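## Task

Place the metal door knob and the timer with the black round cap on the top of the work bench that arm1 alone can reach, and place the grey steel power module and the espresso tamper with the black handle on the top of the open cabinet that arm4 alone can reach. All four must stay in their current upright orientation, with each base fully supported by its top surface. If any of them ends up on the floor or a lower shelf without a gripper holding it, the attempt has failed. Items that stay put only because a robot is holding them at the end do not count. Finish by releasing everything and moving the arms away.

## Robot and tools

Setup: arm1, arm2, arm3 and arm4 are identical i2rt Big YAM arms. Each has six joints, a two-finger gripper and a wrist camera. Two fixed cameras, room_a and room_b, watch the room. Loose objects can sometimes be nudged by outside disturbances. A robot does not stop when it touches something and keeps pushing, sometimes hard. A hard squeeze between two arms fails the task and ends the run, and a hard collision may do the same. Contact made through a carried or loose object is not counted. The state never says that two arms are touching. The arms do not coordinate, so if one stalls the rest keep moving.

Joints: every command is an absolute target per joint. Joint angles are in radians and the gripper is in metres. Ranges, with the tolerance for counting as reached: joint1_rad -2.879 to 2.879 (±0.045) turns the whole arm about its base, positive counter-clockwise seen from above, and 0 faces the way the base faces. joint2_rad 0 to 3.141 (±0.14) is the shoulder: at 0 the upper arm lies roughly level and points back, and increasing it raises the arm and then swings it forward. joint3_rad 0 to 3.019 (±0.09) is the elbow: 0 is fully folded and larger values open it. joint4_rad -1.692 to 1.57 (±0.055) tilts the hand, with positive pointing the fingers up. joint5_rad -1.57 to 1.57 (±0.03) swings the hand sideways, with positive going to the arm's right. joint6_rad -2.094 to 2.094 (±0.035) rolls the hand, positive being clockwise when viewed from behind. gripper_m 0 to 0.093 (±0.003) is the fingertip gap, with roughly 50 to 62 N per pad at most. The hand reaches about 1.0 m from the joint1 axis. Joints move at different speeds, so the path between two postures can sweep wide. With joint1 and joint6 at 0 and the hand level and forward, the wrist camera sits above the hand and looks at the fingertips.

Frames: there is one shared scene frame with its origin on the floor and +z up. The hand point is the middle of the two fingertips. The hand's z axis runs along the fingers, and the fingers close along its y axis. The real base poses of the arms are not printed.

execute_actions: the argument actions is a list holding one action or none. An action maps robot names to {"joints": {...}}, where each named joint gets an absolute target. Motions start together and may finish at different moments. Any joint or robot you leave out may still be pushing toward an earlier target, and joint_status will not reveal this. An unknown key or an out-of-range value rejects the whole call and nothing moves. The optional cameras argument lists which images come back: arm1_cam_wrist to arm4_cam_wrist, room_a, room_b, or all. If you omit it or pass null, you get all cameras; [] gives none. The pictures line gives the order of the images. An empty actions list only reports state and images. No action can run longer than 15 s.

wait: seconds from 0 to 10. It commands nothing and then reports like an empty action.

zoom_image: camera is one of the six names, and region is [x0, y0, x1, y1] in pixels of that camera's most recent full image. The origin is at the top left and the region is at most 504x504. Wrist images are 504x504 fisheye; room images are 672x504.

finished_scene: scene is the number of the scene you are in. It is final, and its result reports success and gives the next task. Before calling it, make sure every object rests stably on its own.

Result lines: joint_status tells how each commanded joint ended. off_target means it stopped short and may still push. contact_stop or time_out means it holds where it stopped. A joint that is still pushing after time_out keeps a target near its position (at most 0.375, 0.375, 0.113, 0.225, 0.075, 0.3 rad for joints 1 to 6) and moves there by itself if the path clears; on_its_own names it. To relieve the push, command the joint to its reported position. joint command not followed, often with a cause line, means a self or inter-arm collision check blocked that arm's joints. The gripper part still runs, and the blocked joints show not_followed. The arm may retry them with later actions until you send passable targets. The check can react too late and ignores fingers, gripper housings and wrist cameras. on_its_own lists what you did not command this call, and its held at value is a target, not the joint's position. A target very close to the current position may not cause any motion. If a call reports a stop, the remaining execute_actions, wait and finished_scene calls in that reply are skipped. A joint holding up a load will sag after a stop.

Cameras: the calibration (OpenCV conventions, K, distortion D, T_world_to_cam mapping the scene frame to the camera, pos_world) is given per camera. Real poses can differ by a few degrees and millimetres, and wrist-camera poses also depend on the reported joint values.

Heat: holding loads or pushing warms the motors, and this continues while you are thinking. MOTOR HOT appears at 85 °C. At 100 °C an OVER-TEMPERATURE FAULT drops that arm until it cools, and the affected keys read limit_stop_at_motor_heat; resend their targets afterwards. Some heat carries into the next scene. The robot holds your last command while you think.

Avoid drops, slips, slamming, hard pushes and arm-to-arm squeezes. Finish with the grippers open and the arms pulled away from the objects.

Each tool is called after "Request:" as name([rows], argument=value, ...), one row to a line, values as JSON.

## Session

Request:
execute_actions(actions=[])

Scene clock: 0.00 s.
arm1.joint_positions: joint1_rad=+0.581 joint2_rad=+0.332 joint3_rad=+1.584 joint4_rad=-1.557 joint5_rad=-0.105 joint6_rad=+0.718 gripper_m=+0.094
arm1.joint_status: not commanded
arm1.hand: x=-0.7783 y=-1.6450 z=+1.5092 quat_wxyz=(+0.349, +0.798, -0.098, -0.482) (m; scene frame)
arm2.joint_positions: joint1_rad=-0.277 joint2_rad=+0.628 joint3_rad=+1.430 joint4_rad=-1.545 joint5_rad=-0.019 joint6_rad=-0.676 gripper_m=+0.095
arm2.joint_status: not commanded
arm2.hand: x=-0.6586 y=-0.2525 z=+1.3407 quat_wxyz=(-0.260, +0.913, -0.051, -0.311) (m; scene frame)
arm3.joint_positions: joint1_rad=-0.376 joint2_rad=+0.263 joint3_rad=+1.446 joint4_rad=-1.242 joint5_rad=-0.148 joint6_rad=+0.362 gripper_m=+0.095
arm3.joint_status: not commanded
arm3.hand: x=+0.3805 y=+0.4415 z=+1.6052 quat_wxyz=(-0.157, +0.607, -0.409, -0.663) (m; scene frame)
arm4.joint_positions: joint1_rad=+0.782 joint2_rad=+0.436 joint3_rad=+1.380 joint4_rad=-1.170 joint5_rad=+0.108 joint6_rad=+0.041 gripper_m=+0.094
arm4.joint_status: not commanded
arm4.hand: x=+0.9856 y=+1.6672 z=+1.5340 quat_wxyz=(-0.612, +0.145, -0.766, -0.135) (m; scene frame)
pictures: arm1_cam_wrist, arm2_cam_wrist, arm3_cam_wrist, arm4_cam_wrist, room_a, room_b
Images, in order (width x height): arm1_cam_wrist 504x504, arm2_cam_wrist 504x504, arm3_cam_wrist 504x504, arm4_cam_wrist 504x504, room_a 672x504, room_b 672x504.

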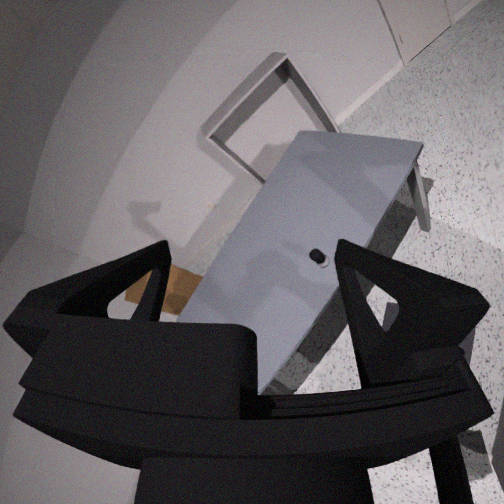

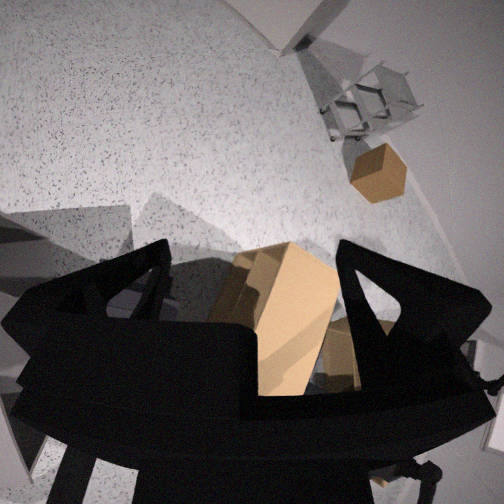

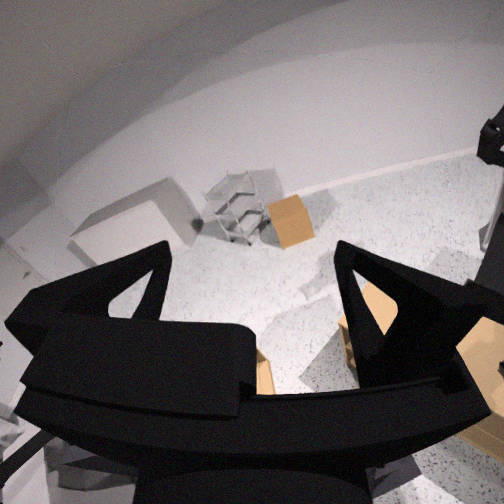

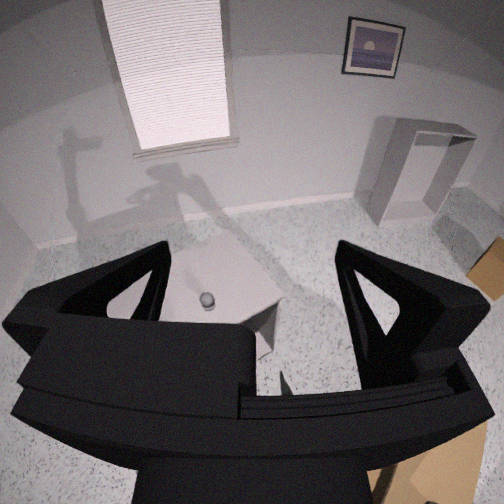

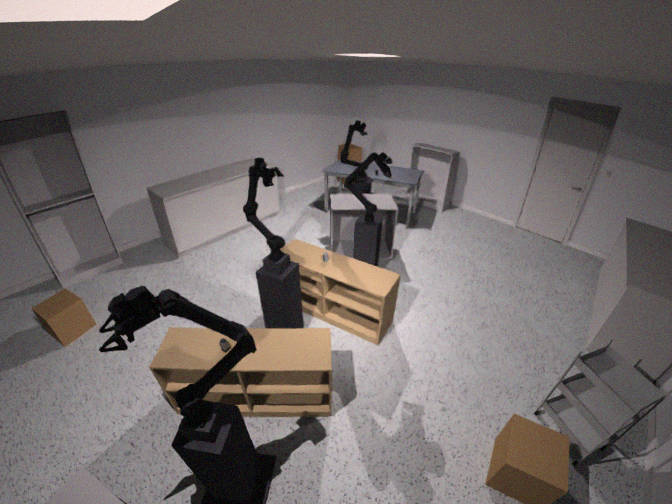

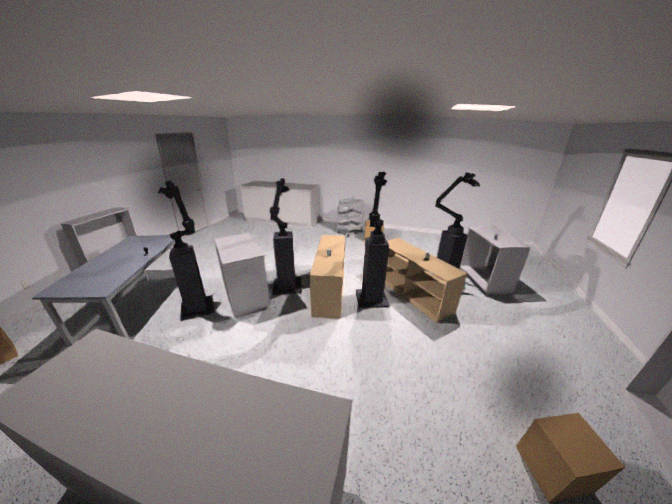

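Request:
zoom_image(camera="room_b", region=[30, 160, 290, 340])

Request:
zoom_image(camera="room_b", region=[280, 160, 540, 340])

Request:
zoom_image(camera="room_a", region=[140, 220, 420, 430])

Request:
zoom_image(camera="room_a", region=[300, 110, 460, 250])

Request:
execute_actions([
  {"arm1":{"joints":{"joint1_rad":0,"joint2_rad":0.8,"joint3_rad":1.2,"joint4_rad":-1.3,"joint5_rad":0,"joint6_rad":0}},"arm2":{"joints":{"joint1_rad":0,"joint2_rad":0.8,"joint3_rad":1.6,"joint4_rad":-1.3,"joint5_rad":0,"joint6_rad":0}},"arm3":{"joints":{"joint1_rad":0,"joint2_rad":1.2,"joint3_rad":1.2,"joint4_rad":-1.3,"joint5_rad":0,"joint6_rad":0}},"arm4":{"joints":{"joint1_rad":0,"joint2_rad":0.8,"joint3_rad":1.2,"joint4_rad":-0.4,"joint5_rad":0,"joint6_rad":0}}},
])

Region (30, 160, 290, 340) of room_b's 672x504 image, scaled by 1.938, with more detail than that image has; it fills the top 349 rows of this view, and the rest is white.

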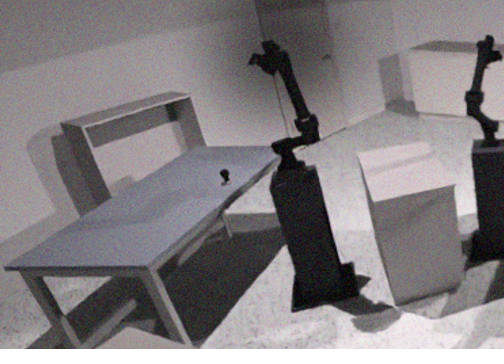

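Region (280, 160, 540, 340) of room_b's 672x504 image, scaled by 1.938, with more detail than that image has; it fills the top 349 rows of this view, and the rest is white.

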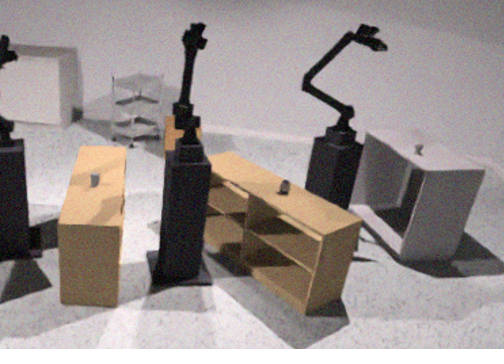

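Region (140, 220, 420, 430) of room_a's 672x504 image, scaled by 1.800, with more detail than that image has; it fills the top 378 rows of this view, and the rest is white.

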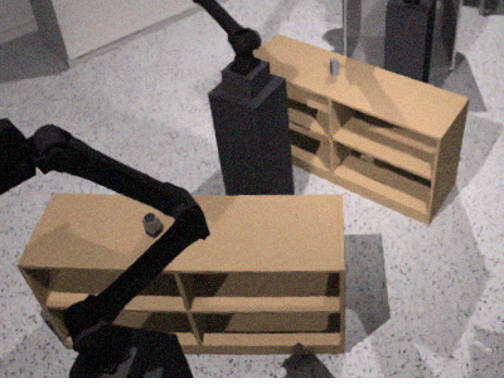

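Region (300, 110, 460, 250) of room_a's 672x504 image, scaled by 3.150, with more detail than that image has; it fills the top 441 rows of this view, and the rest is white.

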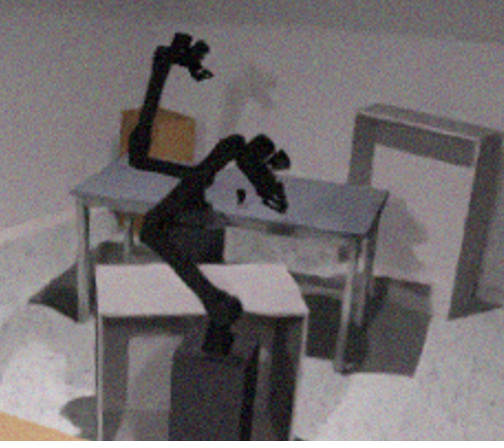

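Scene clock: 1.90 s.
arm1.joint_positions: joint1_rad=+0.003 joint2_rad=+0.795 joint3_rad=+1.186 joint4_rad=-1.314 joint5_rad=-0.002 joint6_rad=+0.008 gripper_m=+0.094
arm1.joint_status: all done
arm1.hand: x=-1.0518 y=-1.5584 z=+1.3014 quat_wxyz=(-0.026, +0.943, -0.090, -0.320) (m; scene frame)
arm2.joint_positions: joint1_rad=-0.008 joint2_rad=+0.804 joint3_rad=+1.558 joint4_rad=-1.316 joint5_rad=-0.002 joint6_rad=-0.015 gripper_m=+0.095
arm2.joint_status: all done
arm2.hand: x=-0.7691 y=-0.2471 z=+1.4070 quat_wxyz=(-0.124, +0.845, -0.220, -0.472) (m; scene frame)
arm3.joint_positions: joint1_rad=-0.004 joint2_rad=+1.205 joint3_rad=+1.186 joint4_rad=-1.293 joint5_rad=-0.001 joint6_rad=+0.008 gripper_m=+0.095
arm3.joint_status: all done
arm3.hand: x=+0.1164 y=+0.6262 z=+1.2301 quat_wxyz=(-0.038, +0.947, -0.297, -0.116) (m; scene frame)
arm4.joint_positions: joint1_rad=+0.010 joint2_rad=+0.797 joint3_rad=+1.161 joint4_rad=-0.419 joint5_rad=+0.000 joint6_rad=+0.011 gripper_m=+0.094
arm4.joint_status: all done
arm4.hand: x=+1.2230 y=+1.4959 z=+1.4961 quat_wxyz=(-0.682, -0.103, -0.720, +0.080) (m; scene frame)
pictures: arm1_cam_wrist, arm2_cam_wrist, arm3_cam_wrist, arm4_cam_wrist, room_a, room_b
camera_calibration (this result's frames):
arm1_cam_wrist: T_world_to_cam=[[0.189017, 0.981974, 0.000234087, 1.72795], [0.981364, -0.188891, -0.0352813, 0.794793], [-0.034601, 0.00689848, -0.999377, 1.40118], [0, 0, 0, 1]] pos_world=[-1.05811, -1.55634, 1.42794]
arm2_cam_wrist: T_world_to_cam=[[0.483958, 0.875088, 0.00236457, 0.589095], [0.81482, -0.449638, -0.365915, 1.02791], [-0.319145, 0.179014, -0.930645, 1.23029], [0, 0, 0, 1]] pos_world=[-0.730014, -0.273564, 1.5197]
arm3_cam_wrist: T_world_to_cam=[[0.55513, 0.831735, 0.00691337, -0.593266], [0.769752, -0.516874, 0.374596, -0.222146], [0.315138, -0.202628, -0.927162, 1.35217], [0, 0, 0, 1]] pos_world=[0.0742166, 0.652606, 1.341]
arm4_cam_wrist: T_world_to_cam=[[-0.243533, -0.968866, -0.0446195, 1.816], [-0.603296, 0.187344, -0.775201, 1.62236], [0.759425, -0.161868, -0.630137, 0.379667], [0, 0, 0, 1]] pos_world=[1.13269, 1.51697, 1.57793]
Images, in order (width x height): arm1_cam_wrist 504x504, arm2_cam_wrist 504x504, arm3_cam_wrist 504x504, arm4_cam_wrist 504x504, room_a 672x504, room_b 672x504.

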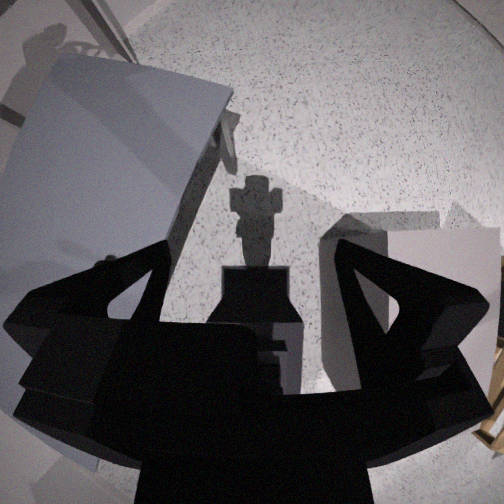

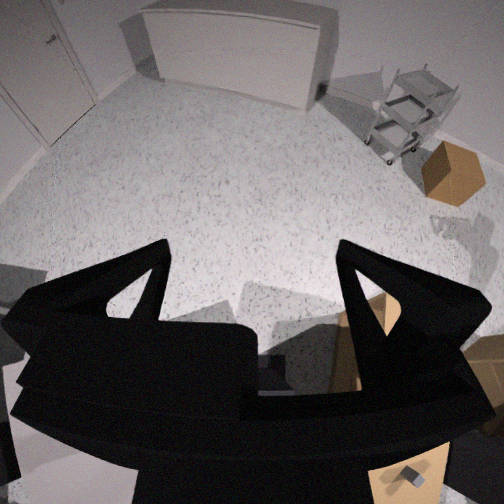

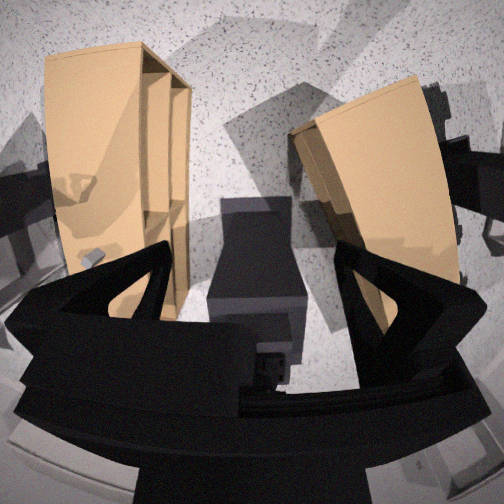

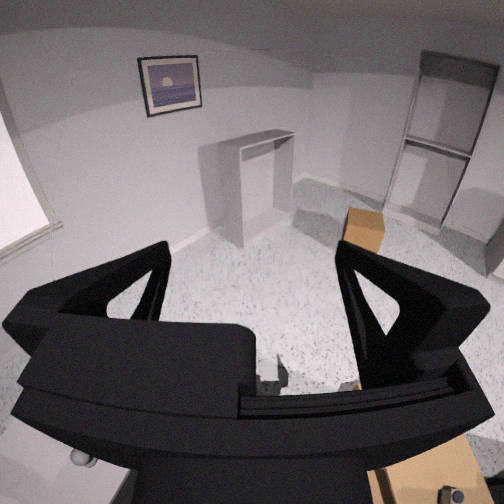

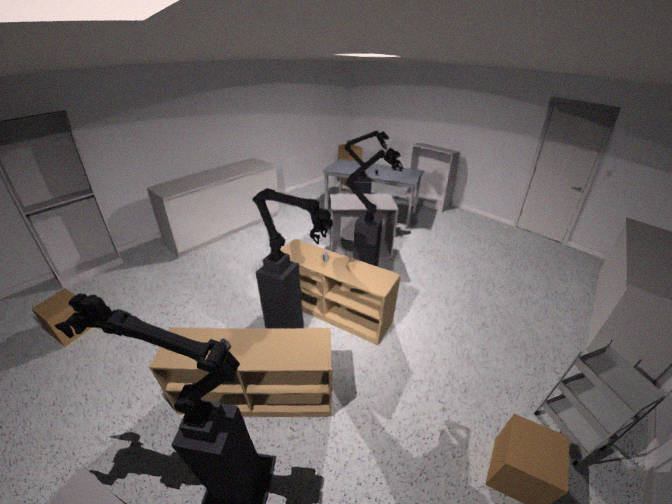

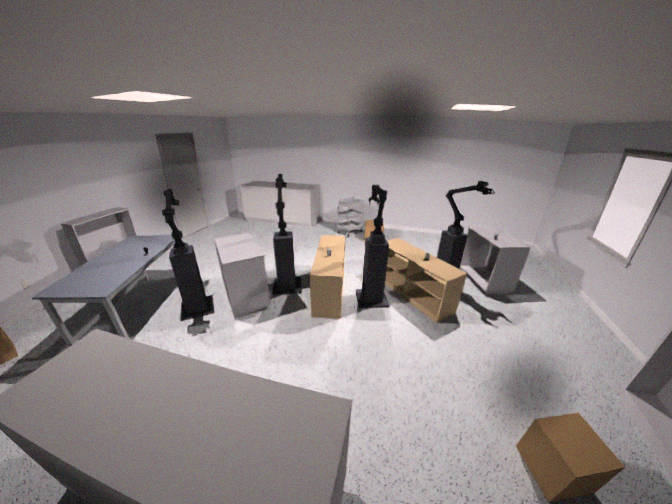

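Request:
execute_actions([
  {"arm1":{"joints":{"joint1_rad":1.4}},"arm2":{"joints":{"joint1_rad":-1.7}},"arm3":{"joints":{"joint1_rad":-1.7}},"arm4":{"joints":{"joint1_rad":1.3}}},
], cameras=["arm1_cam_wrist","arm2_cam_wrist","arm3_cam_wrist"])

Request:
execute_actions([
  {"arm1":{"joints":{"joint2_rad":1.3}},"arm2":{"joints":{"joint3_rad":1.0}},"arm3":{"joints":{"joint2_rad":1.6}},"arm4":{"joints":{"joint4_rad":-1.4}}},
])

Scene clock: 4.17 s.
arm1.joint_positions: joint1_rad=+1.395 joint2_rad=+0.797 joint3_rad=+1.186 joint4_rad=-1.314 joint5_rad=-0.001 joint6_rad=+0.006 gripper_m=+0.094
arm1.joint_status: all done
arm1.hand: x=-0.8591 y=-1.9015 z=+1.3002 quat_wxyz=(+0.180, +0.781, +0.537, -0.263) (m; scene frame)
arm2.joint_positions: joint1_rad=-1.692 joint2_rad=+0.804 joint3_rad=+1.558 joint4_rad=-1.315 joint5_rad=-0.001 joint6_rad=-0.014 gripper_m=+0.095
arm2.joint_status: all done
arm2.hand: x=-0.3386 y=-0.1563 z=+1.4005 quat_wxyz=(-0.426, +0.400, -0.782, -0.217) (m; scene frame)
arm3.joint_positions: joint1_rad=-1.702 joint2_rad=+1.205 joint3_rad=+1.186 joint4_rad=-1.293 joint5_rad=+0.000 joint6_rad=+0.006 gripper_m=+0.095
arm3.joint_status: all done
arm3.hand: x=+0.7046 y=+0.6973 z=+1.2392 quat_wxyz=(-0.124, +0.404, -0.905, -0.048) (m; scene frame)
arm4.joint_positions: joint1_rad=+1.290 joint2_rad=+0.802 joint3_rad=+1.161 joint4_rad=-0.419 joint5_rad=+0.000 joint6_rad=+0.010 gripper_m=+0.094
arm4.joint_status: all done
arm4.hand: x=+1.0430 y=+1.9507 z=+1.5006 quat_wxyz=(-0.599, +0.349, -0.634, -0.342) (m; scene frame)
pictures: arm1_cam_wrist, arm2_cam_wrist, arm3_cam_wrist
camera_calibration (this result's frames):
arm1_cam_wrist: T_world_to_cam=[[-0.933025, 0.359639, 0.011141, -0.133012], [0.359161, 0.932753, -0.0312402, 2.1338], [-0.021627, -0.0251465, -0.99945, 1.35931], [0, 0, 0, 1]] pos_world=[-0.861083, -1.90829, 1.42671]
arm2_cam_wrist: T_world_to_cam=[[0.813444, -0.581637, 0.00255871, 0.184937], [-0.545052, -0.763799, -0.34573, 0.177768], [0.203044, 0.279838, -0.938331, 1.54875], [0, 0, 0, 1]] pos_world=[-0.368007, -0.190053, 1.51423]
arm3_cam_wrist: T_world_to_cam=[[0.755387, -0.655044, 0.0175395, -0.0965835], [-0.617598, -0.702748, 0.353155, 0.492173], [-0.219006, -0.277601, -0.935401, 1.62854], [0, 0, 0, 1]] pos_world=[0.733583, 0.734692, 1.35122]
Images, in order (width x height): arm1_cam_wrist 504x504, arm2_cam_wrist 504x504, arm3_cam_wrist 504x504.

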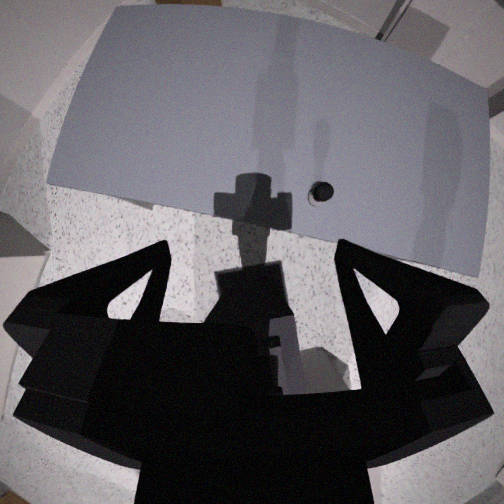

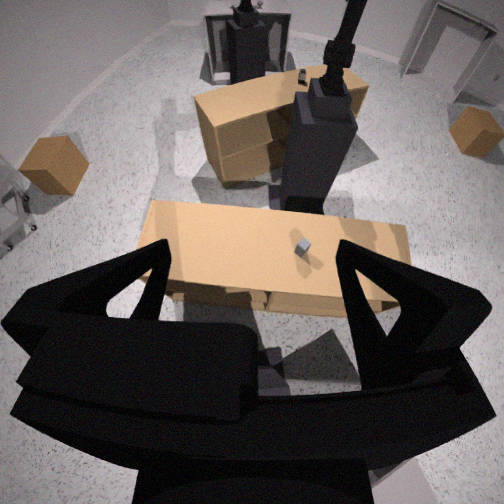

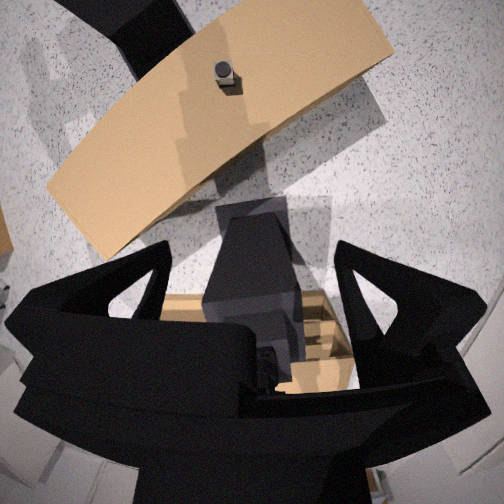

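Scene clock: 5.70 s.
arm1.joint_positions: joint1_rad=+1.395 joint2_rad=+1.300 joint3_rad=+1.186 joint4_rad=-1.314 joint5_rad=-0.001 joint6_rad=+0.006 gripper_m=+0.094
arm1.joint_status: all done
arm1.hand: x=-0.8931 y=-1.9890 z=+1.1303 quat_wxyz=(+0.040, +0.822, +0.565, -0.062) (m; scene frame)
arm2.joint_positions: joint1_rad=-1.692 joint2_rad=+0.810 joint3_rad=+1.003 joint4_rad=-1.305 joint5_rad=-0.001 joint6_rad=-0.014 gripper_m=+0.095
arm2.joint_status: all done
arm2.hand: x=-0.3434 y=-0.1584 z=+1.1239 quat_wxyz=(-0.196, +0.445, -0.868, -0.103) (m; scene frame)
arm3.joint_positions: joint1_rad=-1.702 joint2_rad=+1.615 joint3_rad=+1.186 joint4_rad=-1.293 joint5_rad=+0.000 joint6_rad=+0.006 gripper_m=+0.095
arm3.joint_status: all done
arm3.hand: x=+0.7218 y=+0.7131 z=+1.0797 quat_wxyz=(+0.063, +0.405, -0.911, +0.036) (m; scene frame)
arm4.joint_positions: joint1_rad=+1.290 joint2_rad=+0.802 joint3_rad=+1.161 joint4_rad=-1.390 joint5_rad=+0.000 joint6_rad=+0.010 gripper_m=+0.094
arm4.joint_status: all done
arm4.hand: x=+0.9810 y=+1.8517 z=+1.3030 quat_wxyz=(-0.236, +0.465, -0.842, -0.137) (m; scene frame)
pictures: arm1_cam_wrist, arm2_cam_wrist, arm3_cam_wrist, arm4_cam_wrist, room_a, room_b
camera_calibration (this result's frames):
arm1_cam_wrist: T_world_to_cam=[[-0.934249, 0.356352, 0.0138373, -0.142102], [0.323421, 0.830288, 0.453895, 1.43829], [0.150257, 0.428527, -0.890948, 2.11976], [0, 0, 0, 1]] pos_world=[-0.91644, -2.05193, 1.23773]
arm2_cam_wrist: T_world_to_cam=[[0.815967, -0.578067, -0.00609614, 0.199488], [-0.565699, -0.800593, 0.197574, -0.545659], [-0.119092, -0.157765, -0.980269, 1.15792], [0, 0, 0, 1]] pos_world=[-0.333556, -0.138854, 1.2441]
arm3_cam_wrist: T_world_to_cam=[[0.755555, -0.654976, 0.0119616, -0.0905315], [-0.475552, -0.535837, 0.697659, -0.0233139], [-0.450541, -0.532808, -0.71633, 1.6], [0, 0, 0, 1]] pos_world=[0.77818, 0.780705, 1.16348]
arm4_cam_wrist: T_world_to_cam=[[0.843266, -0.536426, -0.0338942, 0.212341], [-0.533244, -0.842847, 0.072525, 1.99433], [-0.0674719, -0.043084, -0.996791, 1.56844], [0, 0, 0, 1]] pos_world=[0.990231, 1.8624, 1.42596]
Images, in order (width x height): arm1_cam_wrist 504x504, arm2_cam_wrist 504x504, arm3_cam_wrist 504x504, arm4_cam_wrist 504x504, room_a 672x504, room_b 672x504.

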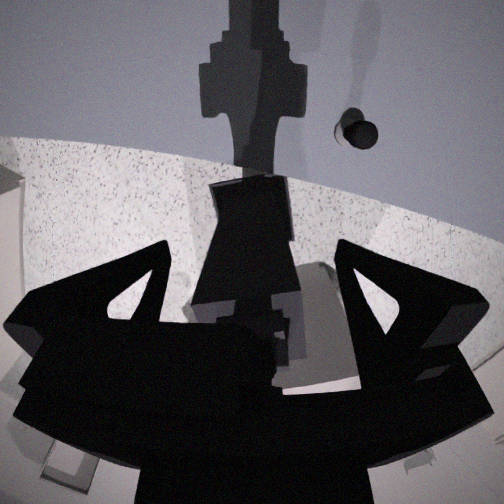

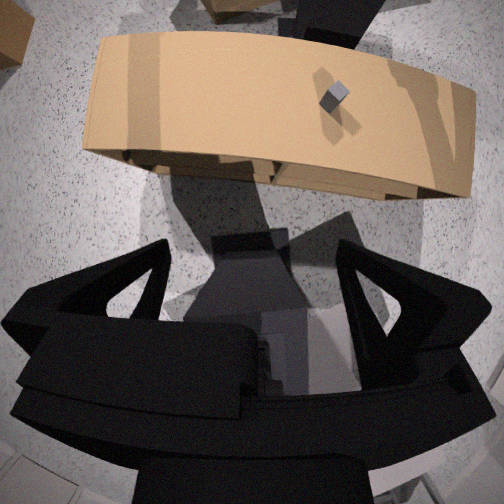

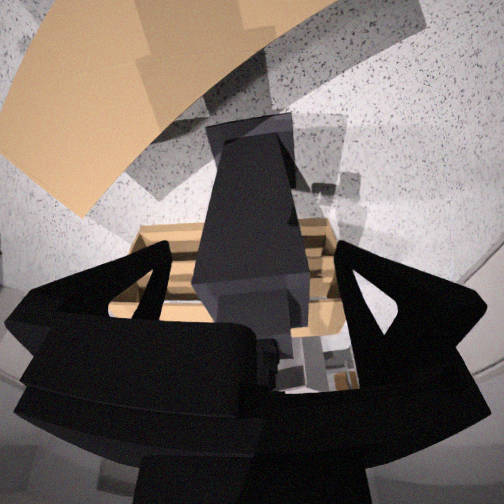

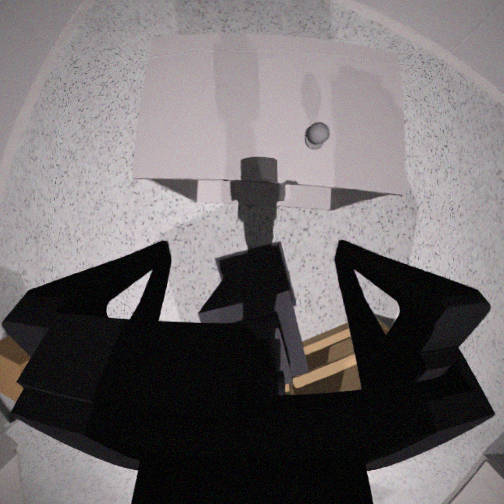

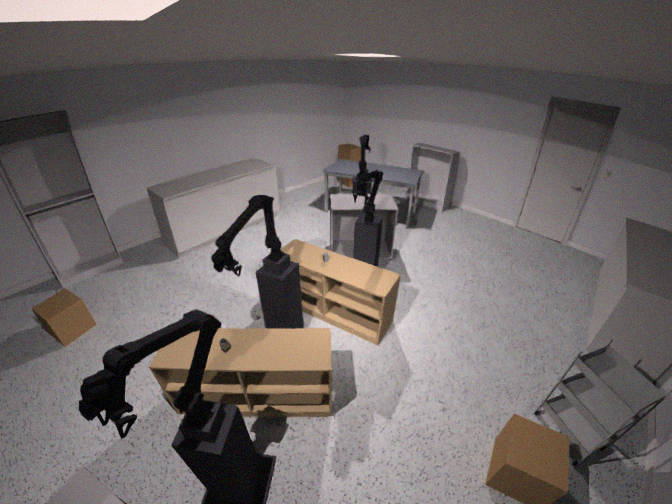

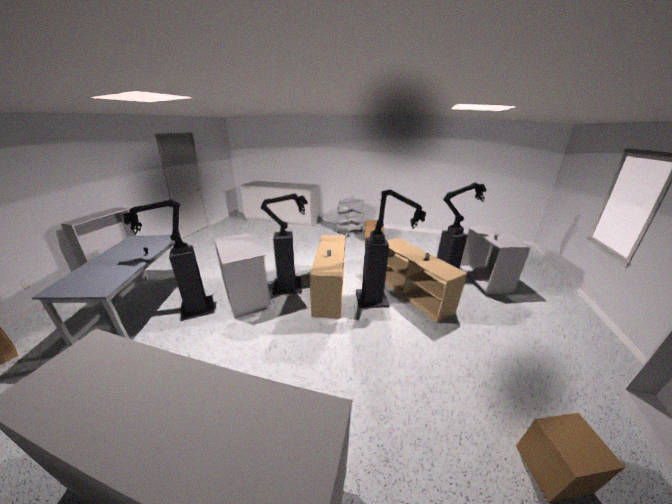

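Request:
execute_actions([
  {"arm1":{"joints":{"joint1_rad":1.03,"joint2_rad":1.77,"joint3_rad":1.345,"joint4_rad":-1.12}},"arm2":{"joints":{"joint1_rad":1.89,"joint3_rad":1.2}},"arm3":{"joints":{"joint1_rad":-1.6,"joint2_rad":2.56,"joint3_rad":2.03,"joint4_rad":-1.0}},"arm4":{"joints":{"joint1_rad":1.04,"joint2_rad":1.85,"joint3_rad":1.51,"joint4_rad":-1.2}}},
])

Scene clock: 9.73 s.
arm1.joint_positions: joint1_rad=+1.024 joint2_rad=+1.766 joint3_rad=+1.329 joint4_rad=-1.128 joint5_rad=+0.000 joint6_rad=+0.006 gripper_m=+0.094
arm1.joint_status: all done
arm1.hand: x=-1.0932 y=-1.9933 z=+0.9862 quat_wxyz=(+0.001, +0.915, +0.404, -0.006) (m; scene frame)
arm2.joint_positions: joint1_rad=+1.884 joint2_rad=+0.802 joint3_rad=+1.156 joint4_rad=-1.305 joint5_rad=+0.000 joint6_rad=-0.013 gripper_m=+0.095
arm2.joint_status: all done
arm2.hand: x=-0.5779 y=-0.6966 z=+1.2075 quat_wxyz=(+0.189, +0.731, +0.609, -0.244) (m; scene frame)
arm3.joint_positions: joint1_rad=-1.592 joint2_rad=+2.580 joint3_rad=+1.989 joint4_rad=-1.000 joint5_rad=+0.000 joint6_rad=+0.006 gripper_m=+0.095
arm3.joint_status: all done
arm3.hand: x=+0.8494 y=+0.9637 z=+0.7927 quat_wxyz=(+0.003, +0.456, -0.890, +0.010) (m; scene frame)
arm4.joint_positions: joint1_rad=+1.046 joint2_rad=+1.867 joint3_rad=+1.480 joint4_rad=-1.205 joint5_rad=+0.000 joint6_rad=+0.010 gripper_m=+0.094
arm4.joint_status: all done
arm4.hand: x=+1.2182 y=+1.9902 z=+1.0152 quat_wxyz=(+0.007, +0.374, -0.927, -0.002) (m; scene frame)
pictures: arm1_cam_wrist, arm2_cam_wrist, arm3_cam_wrist, arm4_cam_wrist, room_a, room_b
camera_calibration (this result's frames):
arm1_cam_wrist: T_world_to_cam=[[-0.742389, 0.669836, 0.0133532, 0.509553], [0.556106, 0.60498, 0.569864, 1.26287], [0.373637, 0.430487, -0.82163, 2.20307], [0, 0, 0, 1]] pos_world=[-1.14715, -2.05372, 1.08364]
arm2_cam_wrist: T_world_to_cam=[[-0.982903, 0.183039, 0.0199536, -0.460669], [0.183412, 0.982857, 0.0187604, 0.765513], [-0.0161777, 0.0220994, -0.999625, 1.33518], [0, 0, 0, 1]] pos_world=[-0.571596, -0.697577, 1.32951]
arm3_cam_wrist: T_world_to_cam=[[0.822687, -0.56831, 0.0144944, -0.161996], [-0.462147, -0.653722, 0.599223, 0.552095], [-0.331069, -0.499672, -0.800451, 1.51877], [0, 0, 0, 1]] pos_world=[0.891239, 1.02774, 0.887221]
arm4_cam_wrist: T_world_to_cam=[[0.680327, -0.732535, -0.0234182, 0.654921], [-0.580246, -0.557862, 0.593384, 1.21971], [-0.447738, -0.390107, -0.804579, 2.26226], [0, 0, 0, 1]] pos_world=[1.27507, 2.04271, 1.11175]
Images, in order (width x height): arm1_cam_wrist 504x504, arm2_cam_wrist 504x504, arm3_cam_wrist 504x504, arm4_cam_wrist 504x504, room_a 672x504, room_b 672x504.

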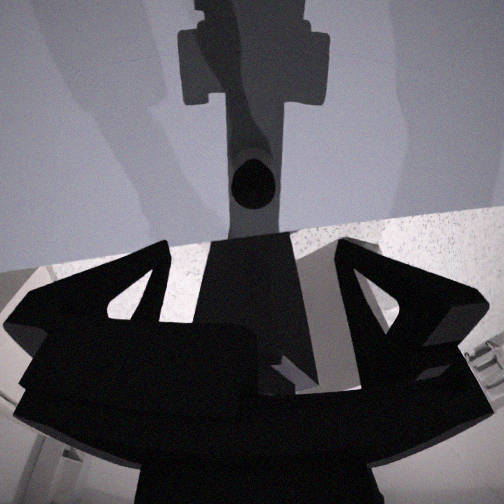

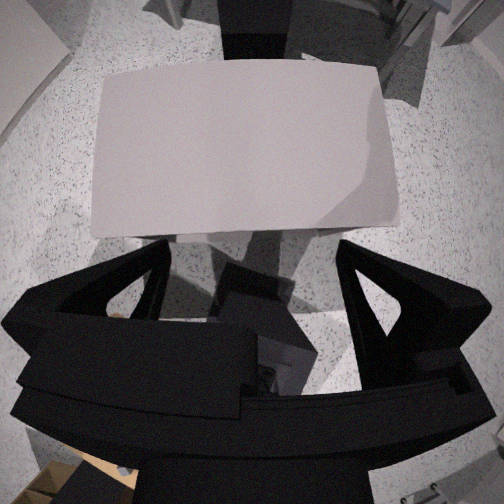

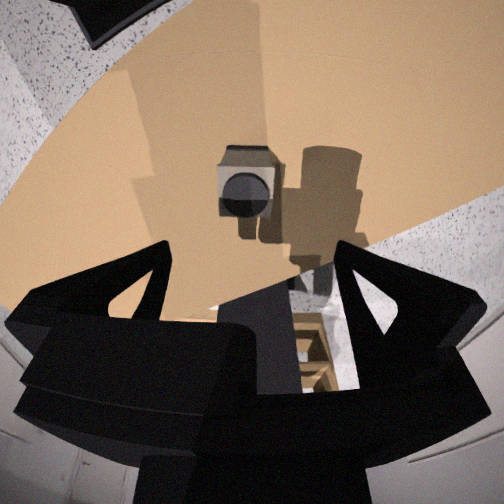

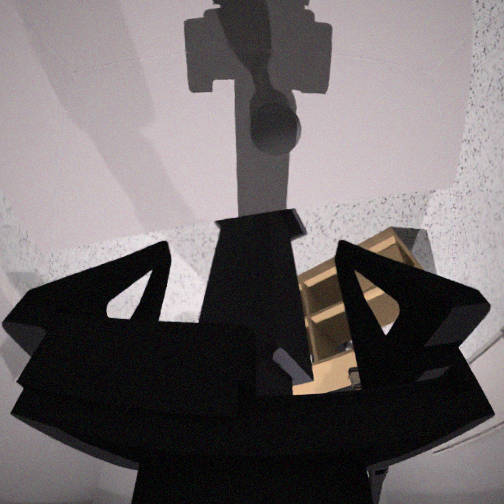

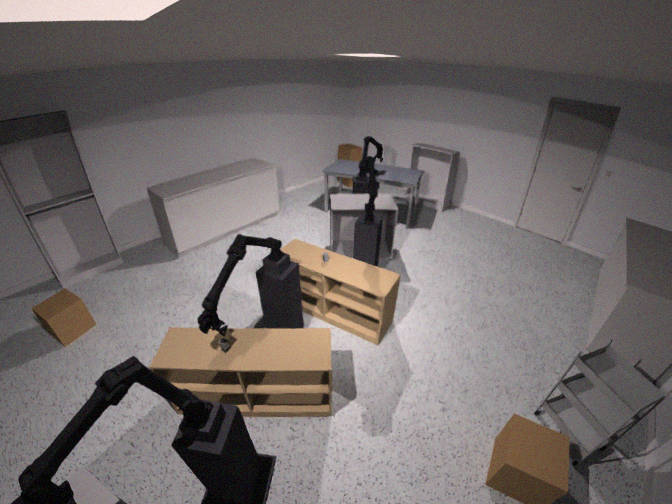

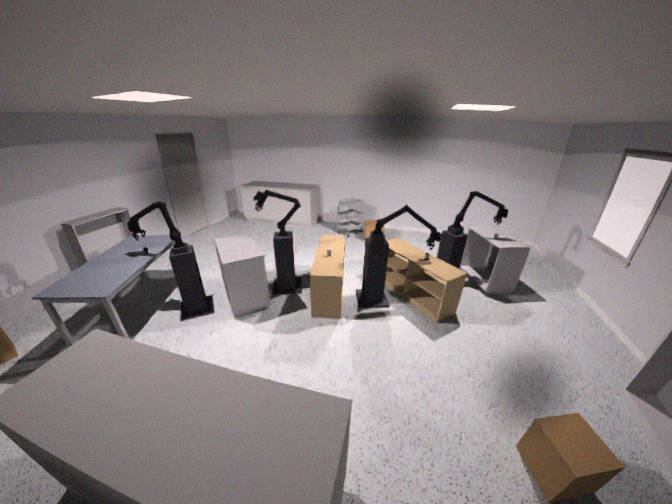

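Request:
execute_actions([
  {"arm1":{"joints":{"joint2_rad":1.97,"joint3_rad":1.215,"joint4_rad":-0.805}},"arm2":{"joints":{"joint2_rad":1.3,"joint3_rad":1.5,"joint4_rad":-1.2}},"arm3":{"joints":{"joint1_rad":-1.575,"joint2_rad":2.77,"joint3_rad":2.085,"joint4_rad":-0.83}},"arm4":{"joints":{"joint1_rad":1.005,"joint2_rad":2.185,"joint3_rad":1.51,"joint4_rad":-0.85}}},
], cameras=["arm1_cam_wrist","arm2_cam_wrist","arm3_cam_wrist","arm4_cam_wrist","room_b"])

Request:
zoom_image(camera="room_b", region=[380, 200, 540, 290])

Request:
zoom_image(camera="room_b", region=[100, 200, 260, 290])

Scene clock: 11.77 s.
arm1.joint_positions: joint1_rad=+1.024 joint2_rad=+1.965 joint3_rad=+1.212 joint4_rad=-0.820 joint5_rad=+0.000 joint6_rad=+0.006 gripper_m=+0.094
arm1.joint_status: all done
arm1.hand: x=-1.0934 y=-1.9927 z=+0.8519 quat_wxyz=(-0.001, +0.915, +0.404, -0.003) (m; scene frame)
arm2.joint_positions: joint1_rad=+1.884 joint2_rad=+1.312 joint3_rad=+1.455 joint4_rad=-1.205 joint5_rad=+0.000 joint6_rad=-0.013 gripper_m=+0.095
arm2.joint_status: all done
arm2.hand: x=-0.6141 y=-0.8730 z=+1.1804 quat_wxyz=(+0.155, +0.743, +0.618, -0.202) (m; scene frame)
arm3.joint_positions: joint1_rad=-1.581 joint2_rad=+2.792 joint3_rad=+2.063 joint4_rad=-0.839 joint5_rad=+0.000 joint6_rad=+0.006 gripper_m=+0.095
arm3.joint_status: all done
arm3.hand: x=+0.8424 y=+0.9646 z=+0.6728 quat_wxyz=(-0.008, +0.461, -0.887, +0.005) (m; scene frame)
arm4.joint_positions: joint1_rad=+1.012 joint2_rad=+2.198 joint3_rad=+1.483 joint4_rad=-0.862 joint5_rad=+0.000 joint6_rad=+0.010 gripper_m=+0.094
arm4.joint_status: all done
arm4.hand: x=+1.2610 y=+2.0067 z=+0.8334 quat_wxyz=(+0.000, +0.359, -0.933, -0.005) (m; scene frame)
pictures: arm1_cam_wrist, arm2_cam_wrist, arm3_cam_wrist, arm4_cam_wrist, room_b
camera_calibration (this result's frames):
arm1_cam_wrist: T_world_to_cam=[[-0.742441, 0.669778, 0.0133689, 0.510673], [0.553055, 0.601549, 0.576428, 1.32336], [0.378037, 0.435358, -0.817038, 2.10313], [0, 0, 0, 1]] pos_world=[-1.14781, -2.05372, 0.948689]
arm2_cam_wrist: T_world_to_cam=[[-0.983046, 0.182453, 0.0181783, -0.461834], [0.183264, 0.974562, 0.129007, 0.808576], [0.0058218, 0.130151, -0.991477, 1.40966], [0, 0, 0, 1]] pos_world=[-0.610394, -0.887213, 1.30173]
arm3_cam_wrist: T_world_to_cam=[[0.829352, -0.558528, 0.0148879, -0.169227], [-0.462069, -0.670655, 0.580271, 0.650355], [-0.314113, -0.488128, -0.814287, 1.40482], [0, 0, 0, 1]] pos_world=[0.882131, 1.02738, 0.769067]
arm4_cam_wrist: T_world_to_cam=[[0.655222, -0.755048, -0.0242196, 0.711183], [-0.605405, -0.544, 0.58099, 1.37586], [-0.451851, -0.366015, -0.81355, 2.10585], [0, 0, 0, 1]] pos_world=[1.3185, 2.05622, 0.931077]
Images, in order (width x height): arm1_cam_wrist 504x504, arm2_cam_wrist 504x504, arm3_cam_wrist 504x504, arm4_cam_wrist 504x504, room_b 672x504.

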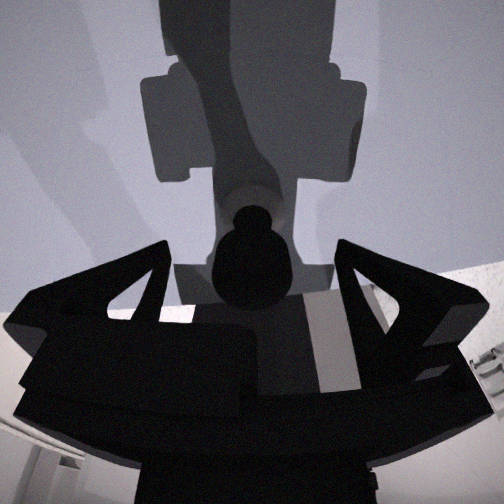

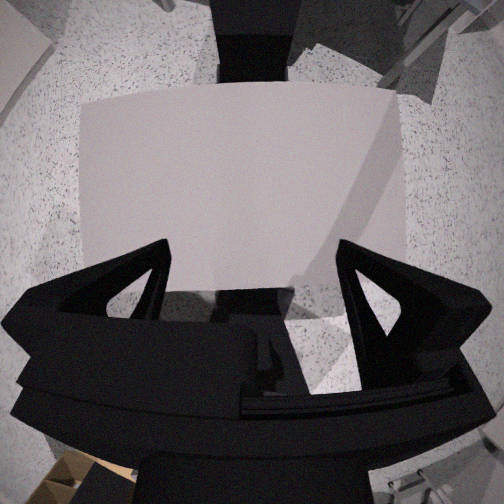

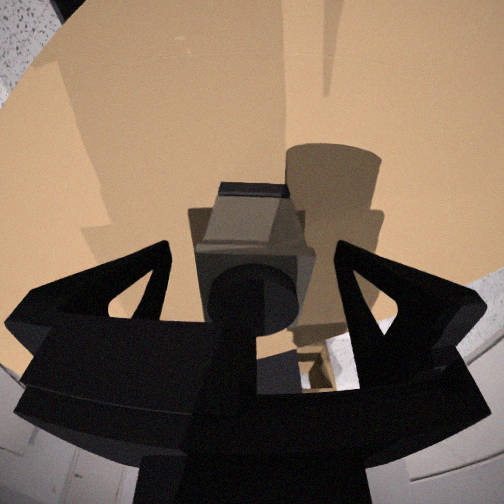

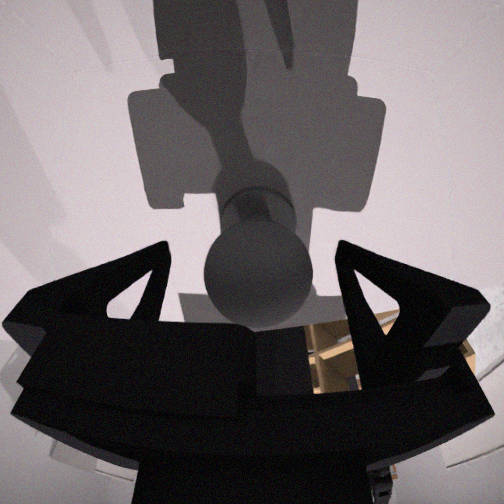

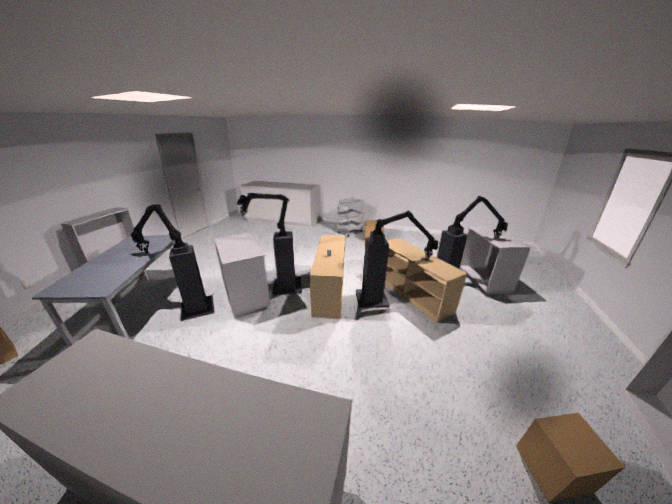

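Region (380, 200, 540, 290) of room_b's 672x504 image, scaled by 3.150, with more detail than that image has; it fills the top 284 rows of this view, and the rest is white.

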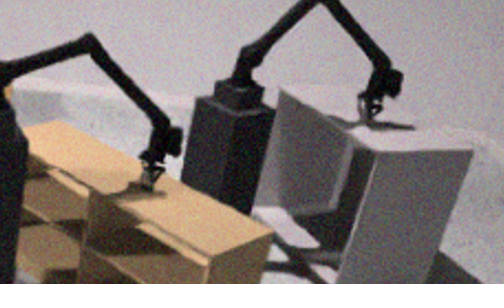

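Region (100, 200, 260, 290) of room_b's 672x504 image, scaled by 3.150, with more detail than that image has; it fills the top 284 rows of this view, and the rest is white.

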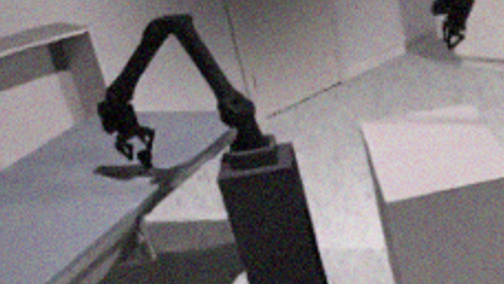

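Request:
execute_actions([
  {"arm1":{"joints":{"joint2_rad":1.995,"joint4_rad":-0.785}},"arm3":{"joints":{"joint2_rad":2.805,"joint4_rad":-0.805}},"arm4":{"joints":{"gripper_m":0.03}},"arm2":{"joints":{"joint1_rad":0.5,"joint2_rad":0.9}}},
], cameras=[])

Request:
execute_actions([
  {"arm1":{"joints":{"gripper_m":0.02}},"arm3":{"joints":{"gripper_m":0.025}},"arm2":{"joints":{"joint1_rad":-0.9,"joint3_rad":1.2}}},
], cameras=["arm1_cam_wrist","arm2_cam_wrist","arm3_cam_wrist","arm4_cam_wrist"])

Scene clock: 13.80 s.
arm1.joint_positions: joint1_rad=+1.024 joint2_rad=+1.971 joint3_rad=+1.212 joint4_rad=-0.801 joint5_rad=+0.000 joint6_rad=+0.006 gripper_m=+0.094
arm1.joint_status: all done
arm1.hand: x=-1.0957 y=-1.9953 z=+0.8490 quat_wxyz=(+0.002, +0.915, +0.404, -0.008) (m; scene frame)
arm2.joint_positions: joint1_rad=+0.506 joint2_rad=+0.909 joint3_rad=+1.472 joint4_rad=-1.205 joint5_rad=+0.000 joint6_rad=-0.013 gripper_m=+0.095
arm2.joint_status: all done
arm2.hand: x=-0.8767 y=-0.3911 z=+1.3562 quat_wxyz=(-0.003, +0.891, +0.002, -0.455) (m; scene frame)
arm3.joint_positions: joint1_rad=-1.581 joint2_rad=+2.793 joint3_rad=+2.063 joint4_rad=-0.816 joint5_rad=+0.000 joint6_rad=+0.006 gripper_m=+0.095
arm3.joint_status: all done
arm3.hand: x=+0.8456 y=+0.9692 z=+0.6727 quat_wxyz=(-0.018, +0.461, -0.887, +0.000) (m; scene frame)
arm4.joint_positions: joint1_rad=+1.012 joint2_rad=+2.198 joint3_rad=+1.483 joint4_rad=-0.862 joint5_rad=+0.000 joint6_rad=+0.009 gripper_m=+0.053
arm4.joint_status: gripper_m off_target (ended at +0.053, target +0.030)
arm4.hand: x=+1.2610 y=+2.0066 z=+0.8334 quat_wxyz=(-0.001, +0.359, -0.933, -0.005) (m; scene frame)
pictures: none
No camera images: the call's "cameras" was empty. Leave "cameras" out to get every camera's image.

Scene clock: 15.50 s.
arm1.joint_positions: joint1_rad=+1.024 joint2_rad=+1.973 joint3_rad=+1.213 joint4_rad=-0.794 joint5_rad=-0.001 joint6_rad=+0.006 gripper_m=+0.020
arm1.joint_status: all done
arm1.hand: x=-1.0970 y=-1.9971 z=+0.8483 quat_wxyz=(+0.004, +0.914, +0.405, -0.011) (m; scene frame)
arm2.joint_positions: joint1_rad=-0.895 joint2_rad=+0.913 joint3_rad=+1.197 joint4_rad=-1.205 joint5_rad=+0.000 joint6_rad=-0.012 gripper_m=+0.095
arm2.joint_status: all done
arm2.hand: x=-0.5743 y=-0.0396 z=+1.2058 quat_wxyz=(-0.202, +0.725, -0.611, -0.246) (m; scene frame)
arm3.joint_positions: joint1_rad=-1.581 joint2_rad=+2.793 joint3_rad=+2.063 joint4_rad=-0.815 joint5_rad=+0.000 joint6_rad=+0.005 gripper_m=+0.046
arm3.joint_status: gripper_m off_target (ended at +0.046, target +0.025)
arm3.hand: x=+0.8456 y=+0.9693 z=+0.6727 quat_wxyz=(-0.018, +0.461, -0.887, -0.001) (m; scene frame)
arm4.joint_positions: joint1_rad=+1.012 joint2_rad=+2.198 joint3_rad=+1.483 joint4_rad=-0.862 joint5_rad=+0.000 joint6_rad=+0.009 gripper_m=+0.053
arm4.joint_status: not commanded
arm4.hand: x=+1.2610 y=+2.0066 z=+0.8334 quat_wxyz=(-0.001, +0.359, -0.933, -0.005) (m; scene frame)
pictures: arm1_cam_wrist, arm2_cam_wrist, arm3_cam_wrist, arm4_cam_wrist
camera_calibration (this result's frames):
arm1_cam_wrist: T_world_to_cam=[[-0.742599, 0.669625, 0.0121947, 0.511434], [0.559681, 0.610467, 0.560435, 1.36875], [0.367837, 0.423003, -0.828109, 2.07701], [0, 0, 0, 1]] pos_world=[-1.15027, -2.05663, 0.946663]
arm2_cam_wrist: T_world_to_cam=[[0.984136, 0.177215, -0.00840842, 0.58634], [0.177185, -0.984169, -0.00417386, 0.0652988], [-0.00901497, 0.0026178, -0.999956, 1.32276], [0, 0, 0, 1]] pos_world=[-0.576684, -0.0431057, 1.32791]
arm3_cam_wrist: T_world_to_cam=[[0.829563, -0.558206, 0.015218, -0.170017], [-0.469142, -0.681904, 0.561171, 0.68477], [-0.302872, -0.472666, -0.82756, 1.39242], [0, 0, 0, 1]] pos_world=[0.884019, 1.03019, 0.770626]
arm4_cam_wrist: T_world_to_cam=[[0.655515, -0.754806, -0.0238367, 0.709943], [-0.60535, -0.544067, 0.580983, 1.37593], [-0.451498, -0.366414, -0.813566, 2.10622], [0, 0, 0, 1]] pos_world=[1.3185, 2.05622, 0.931077]
Images, in order (width x height): arm1_cam_wrist 504x504, arm2_cam_wrist 504x504, arm3_cam_wrist 504x504, arm4_cam_wrist 504x504.

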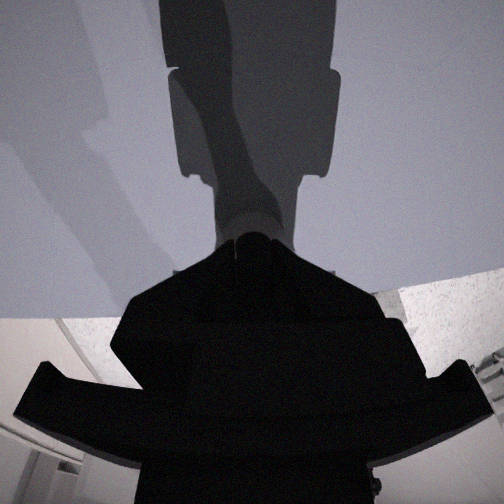

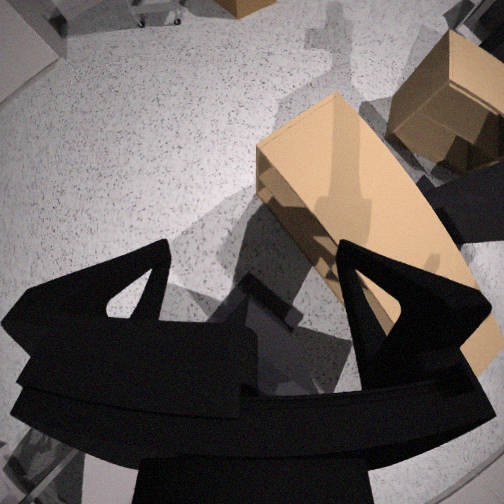

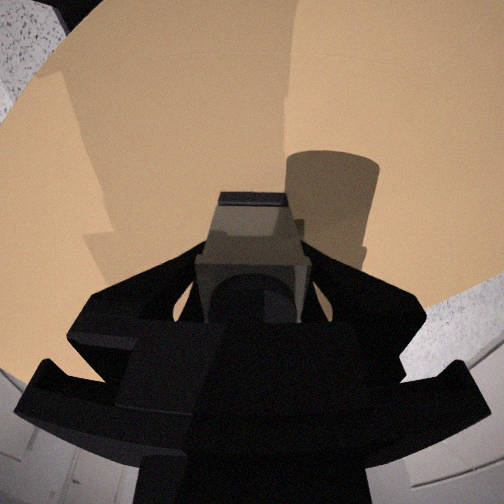

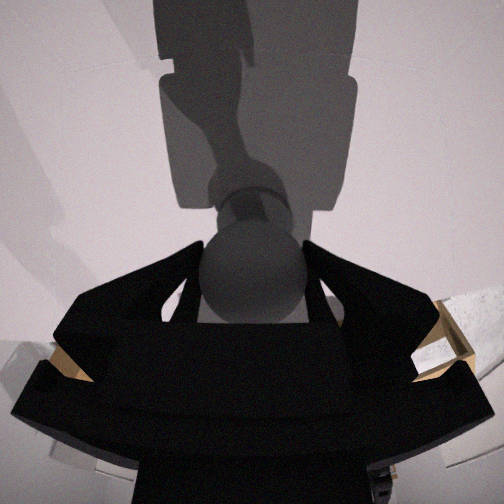

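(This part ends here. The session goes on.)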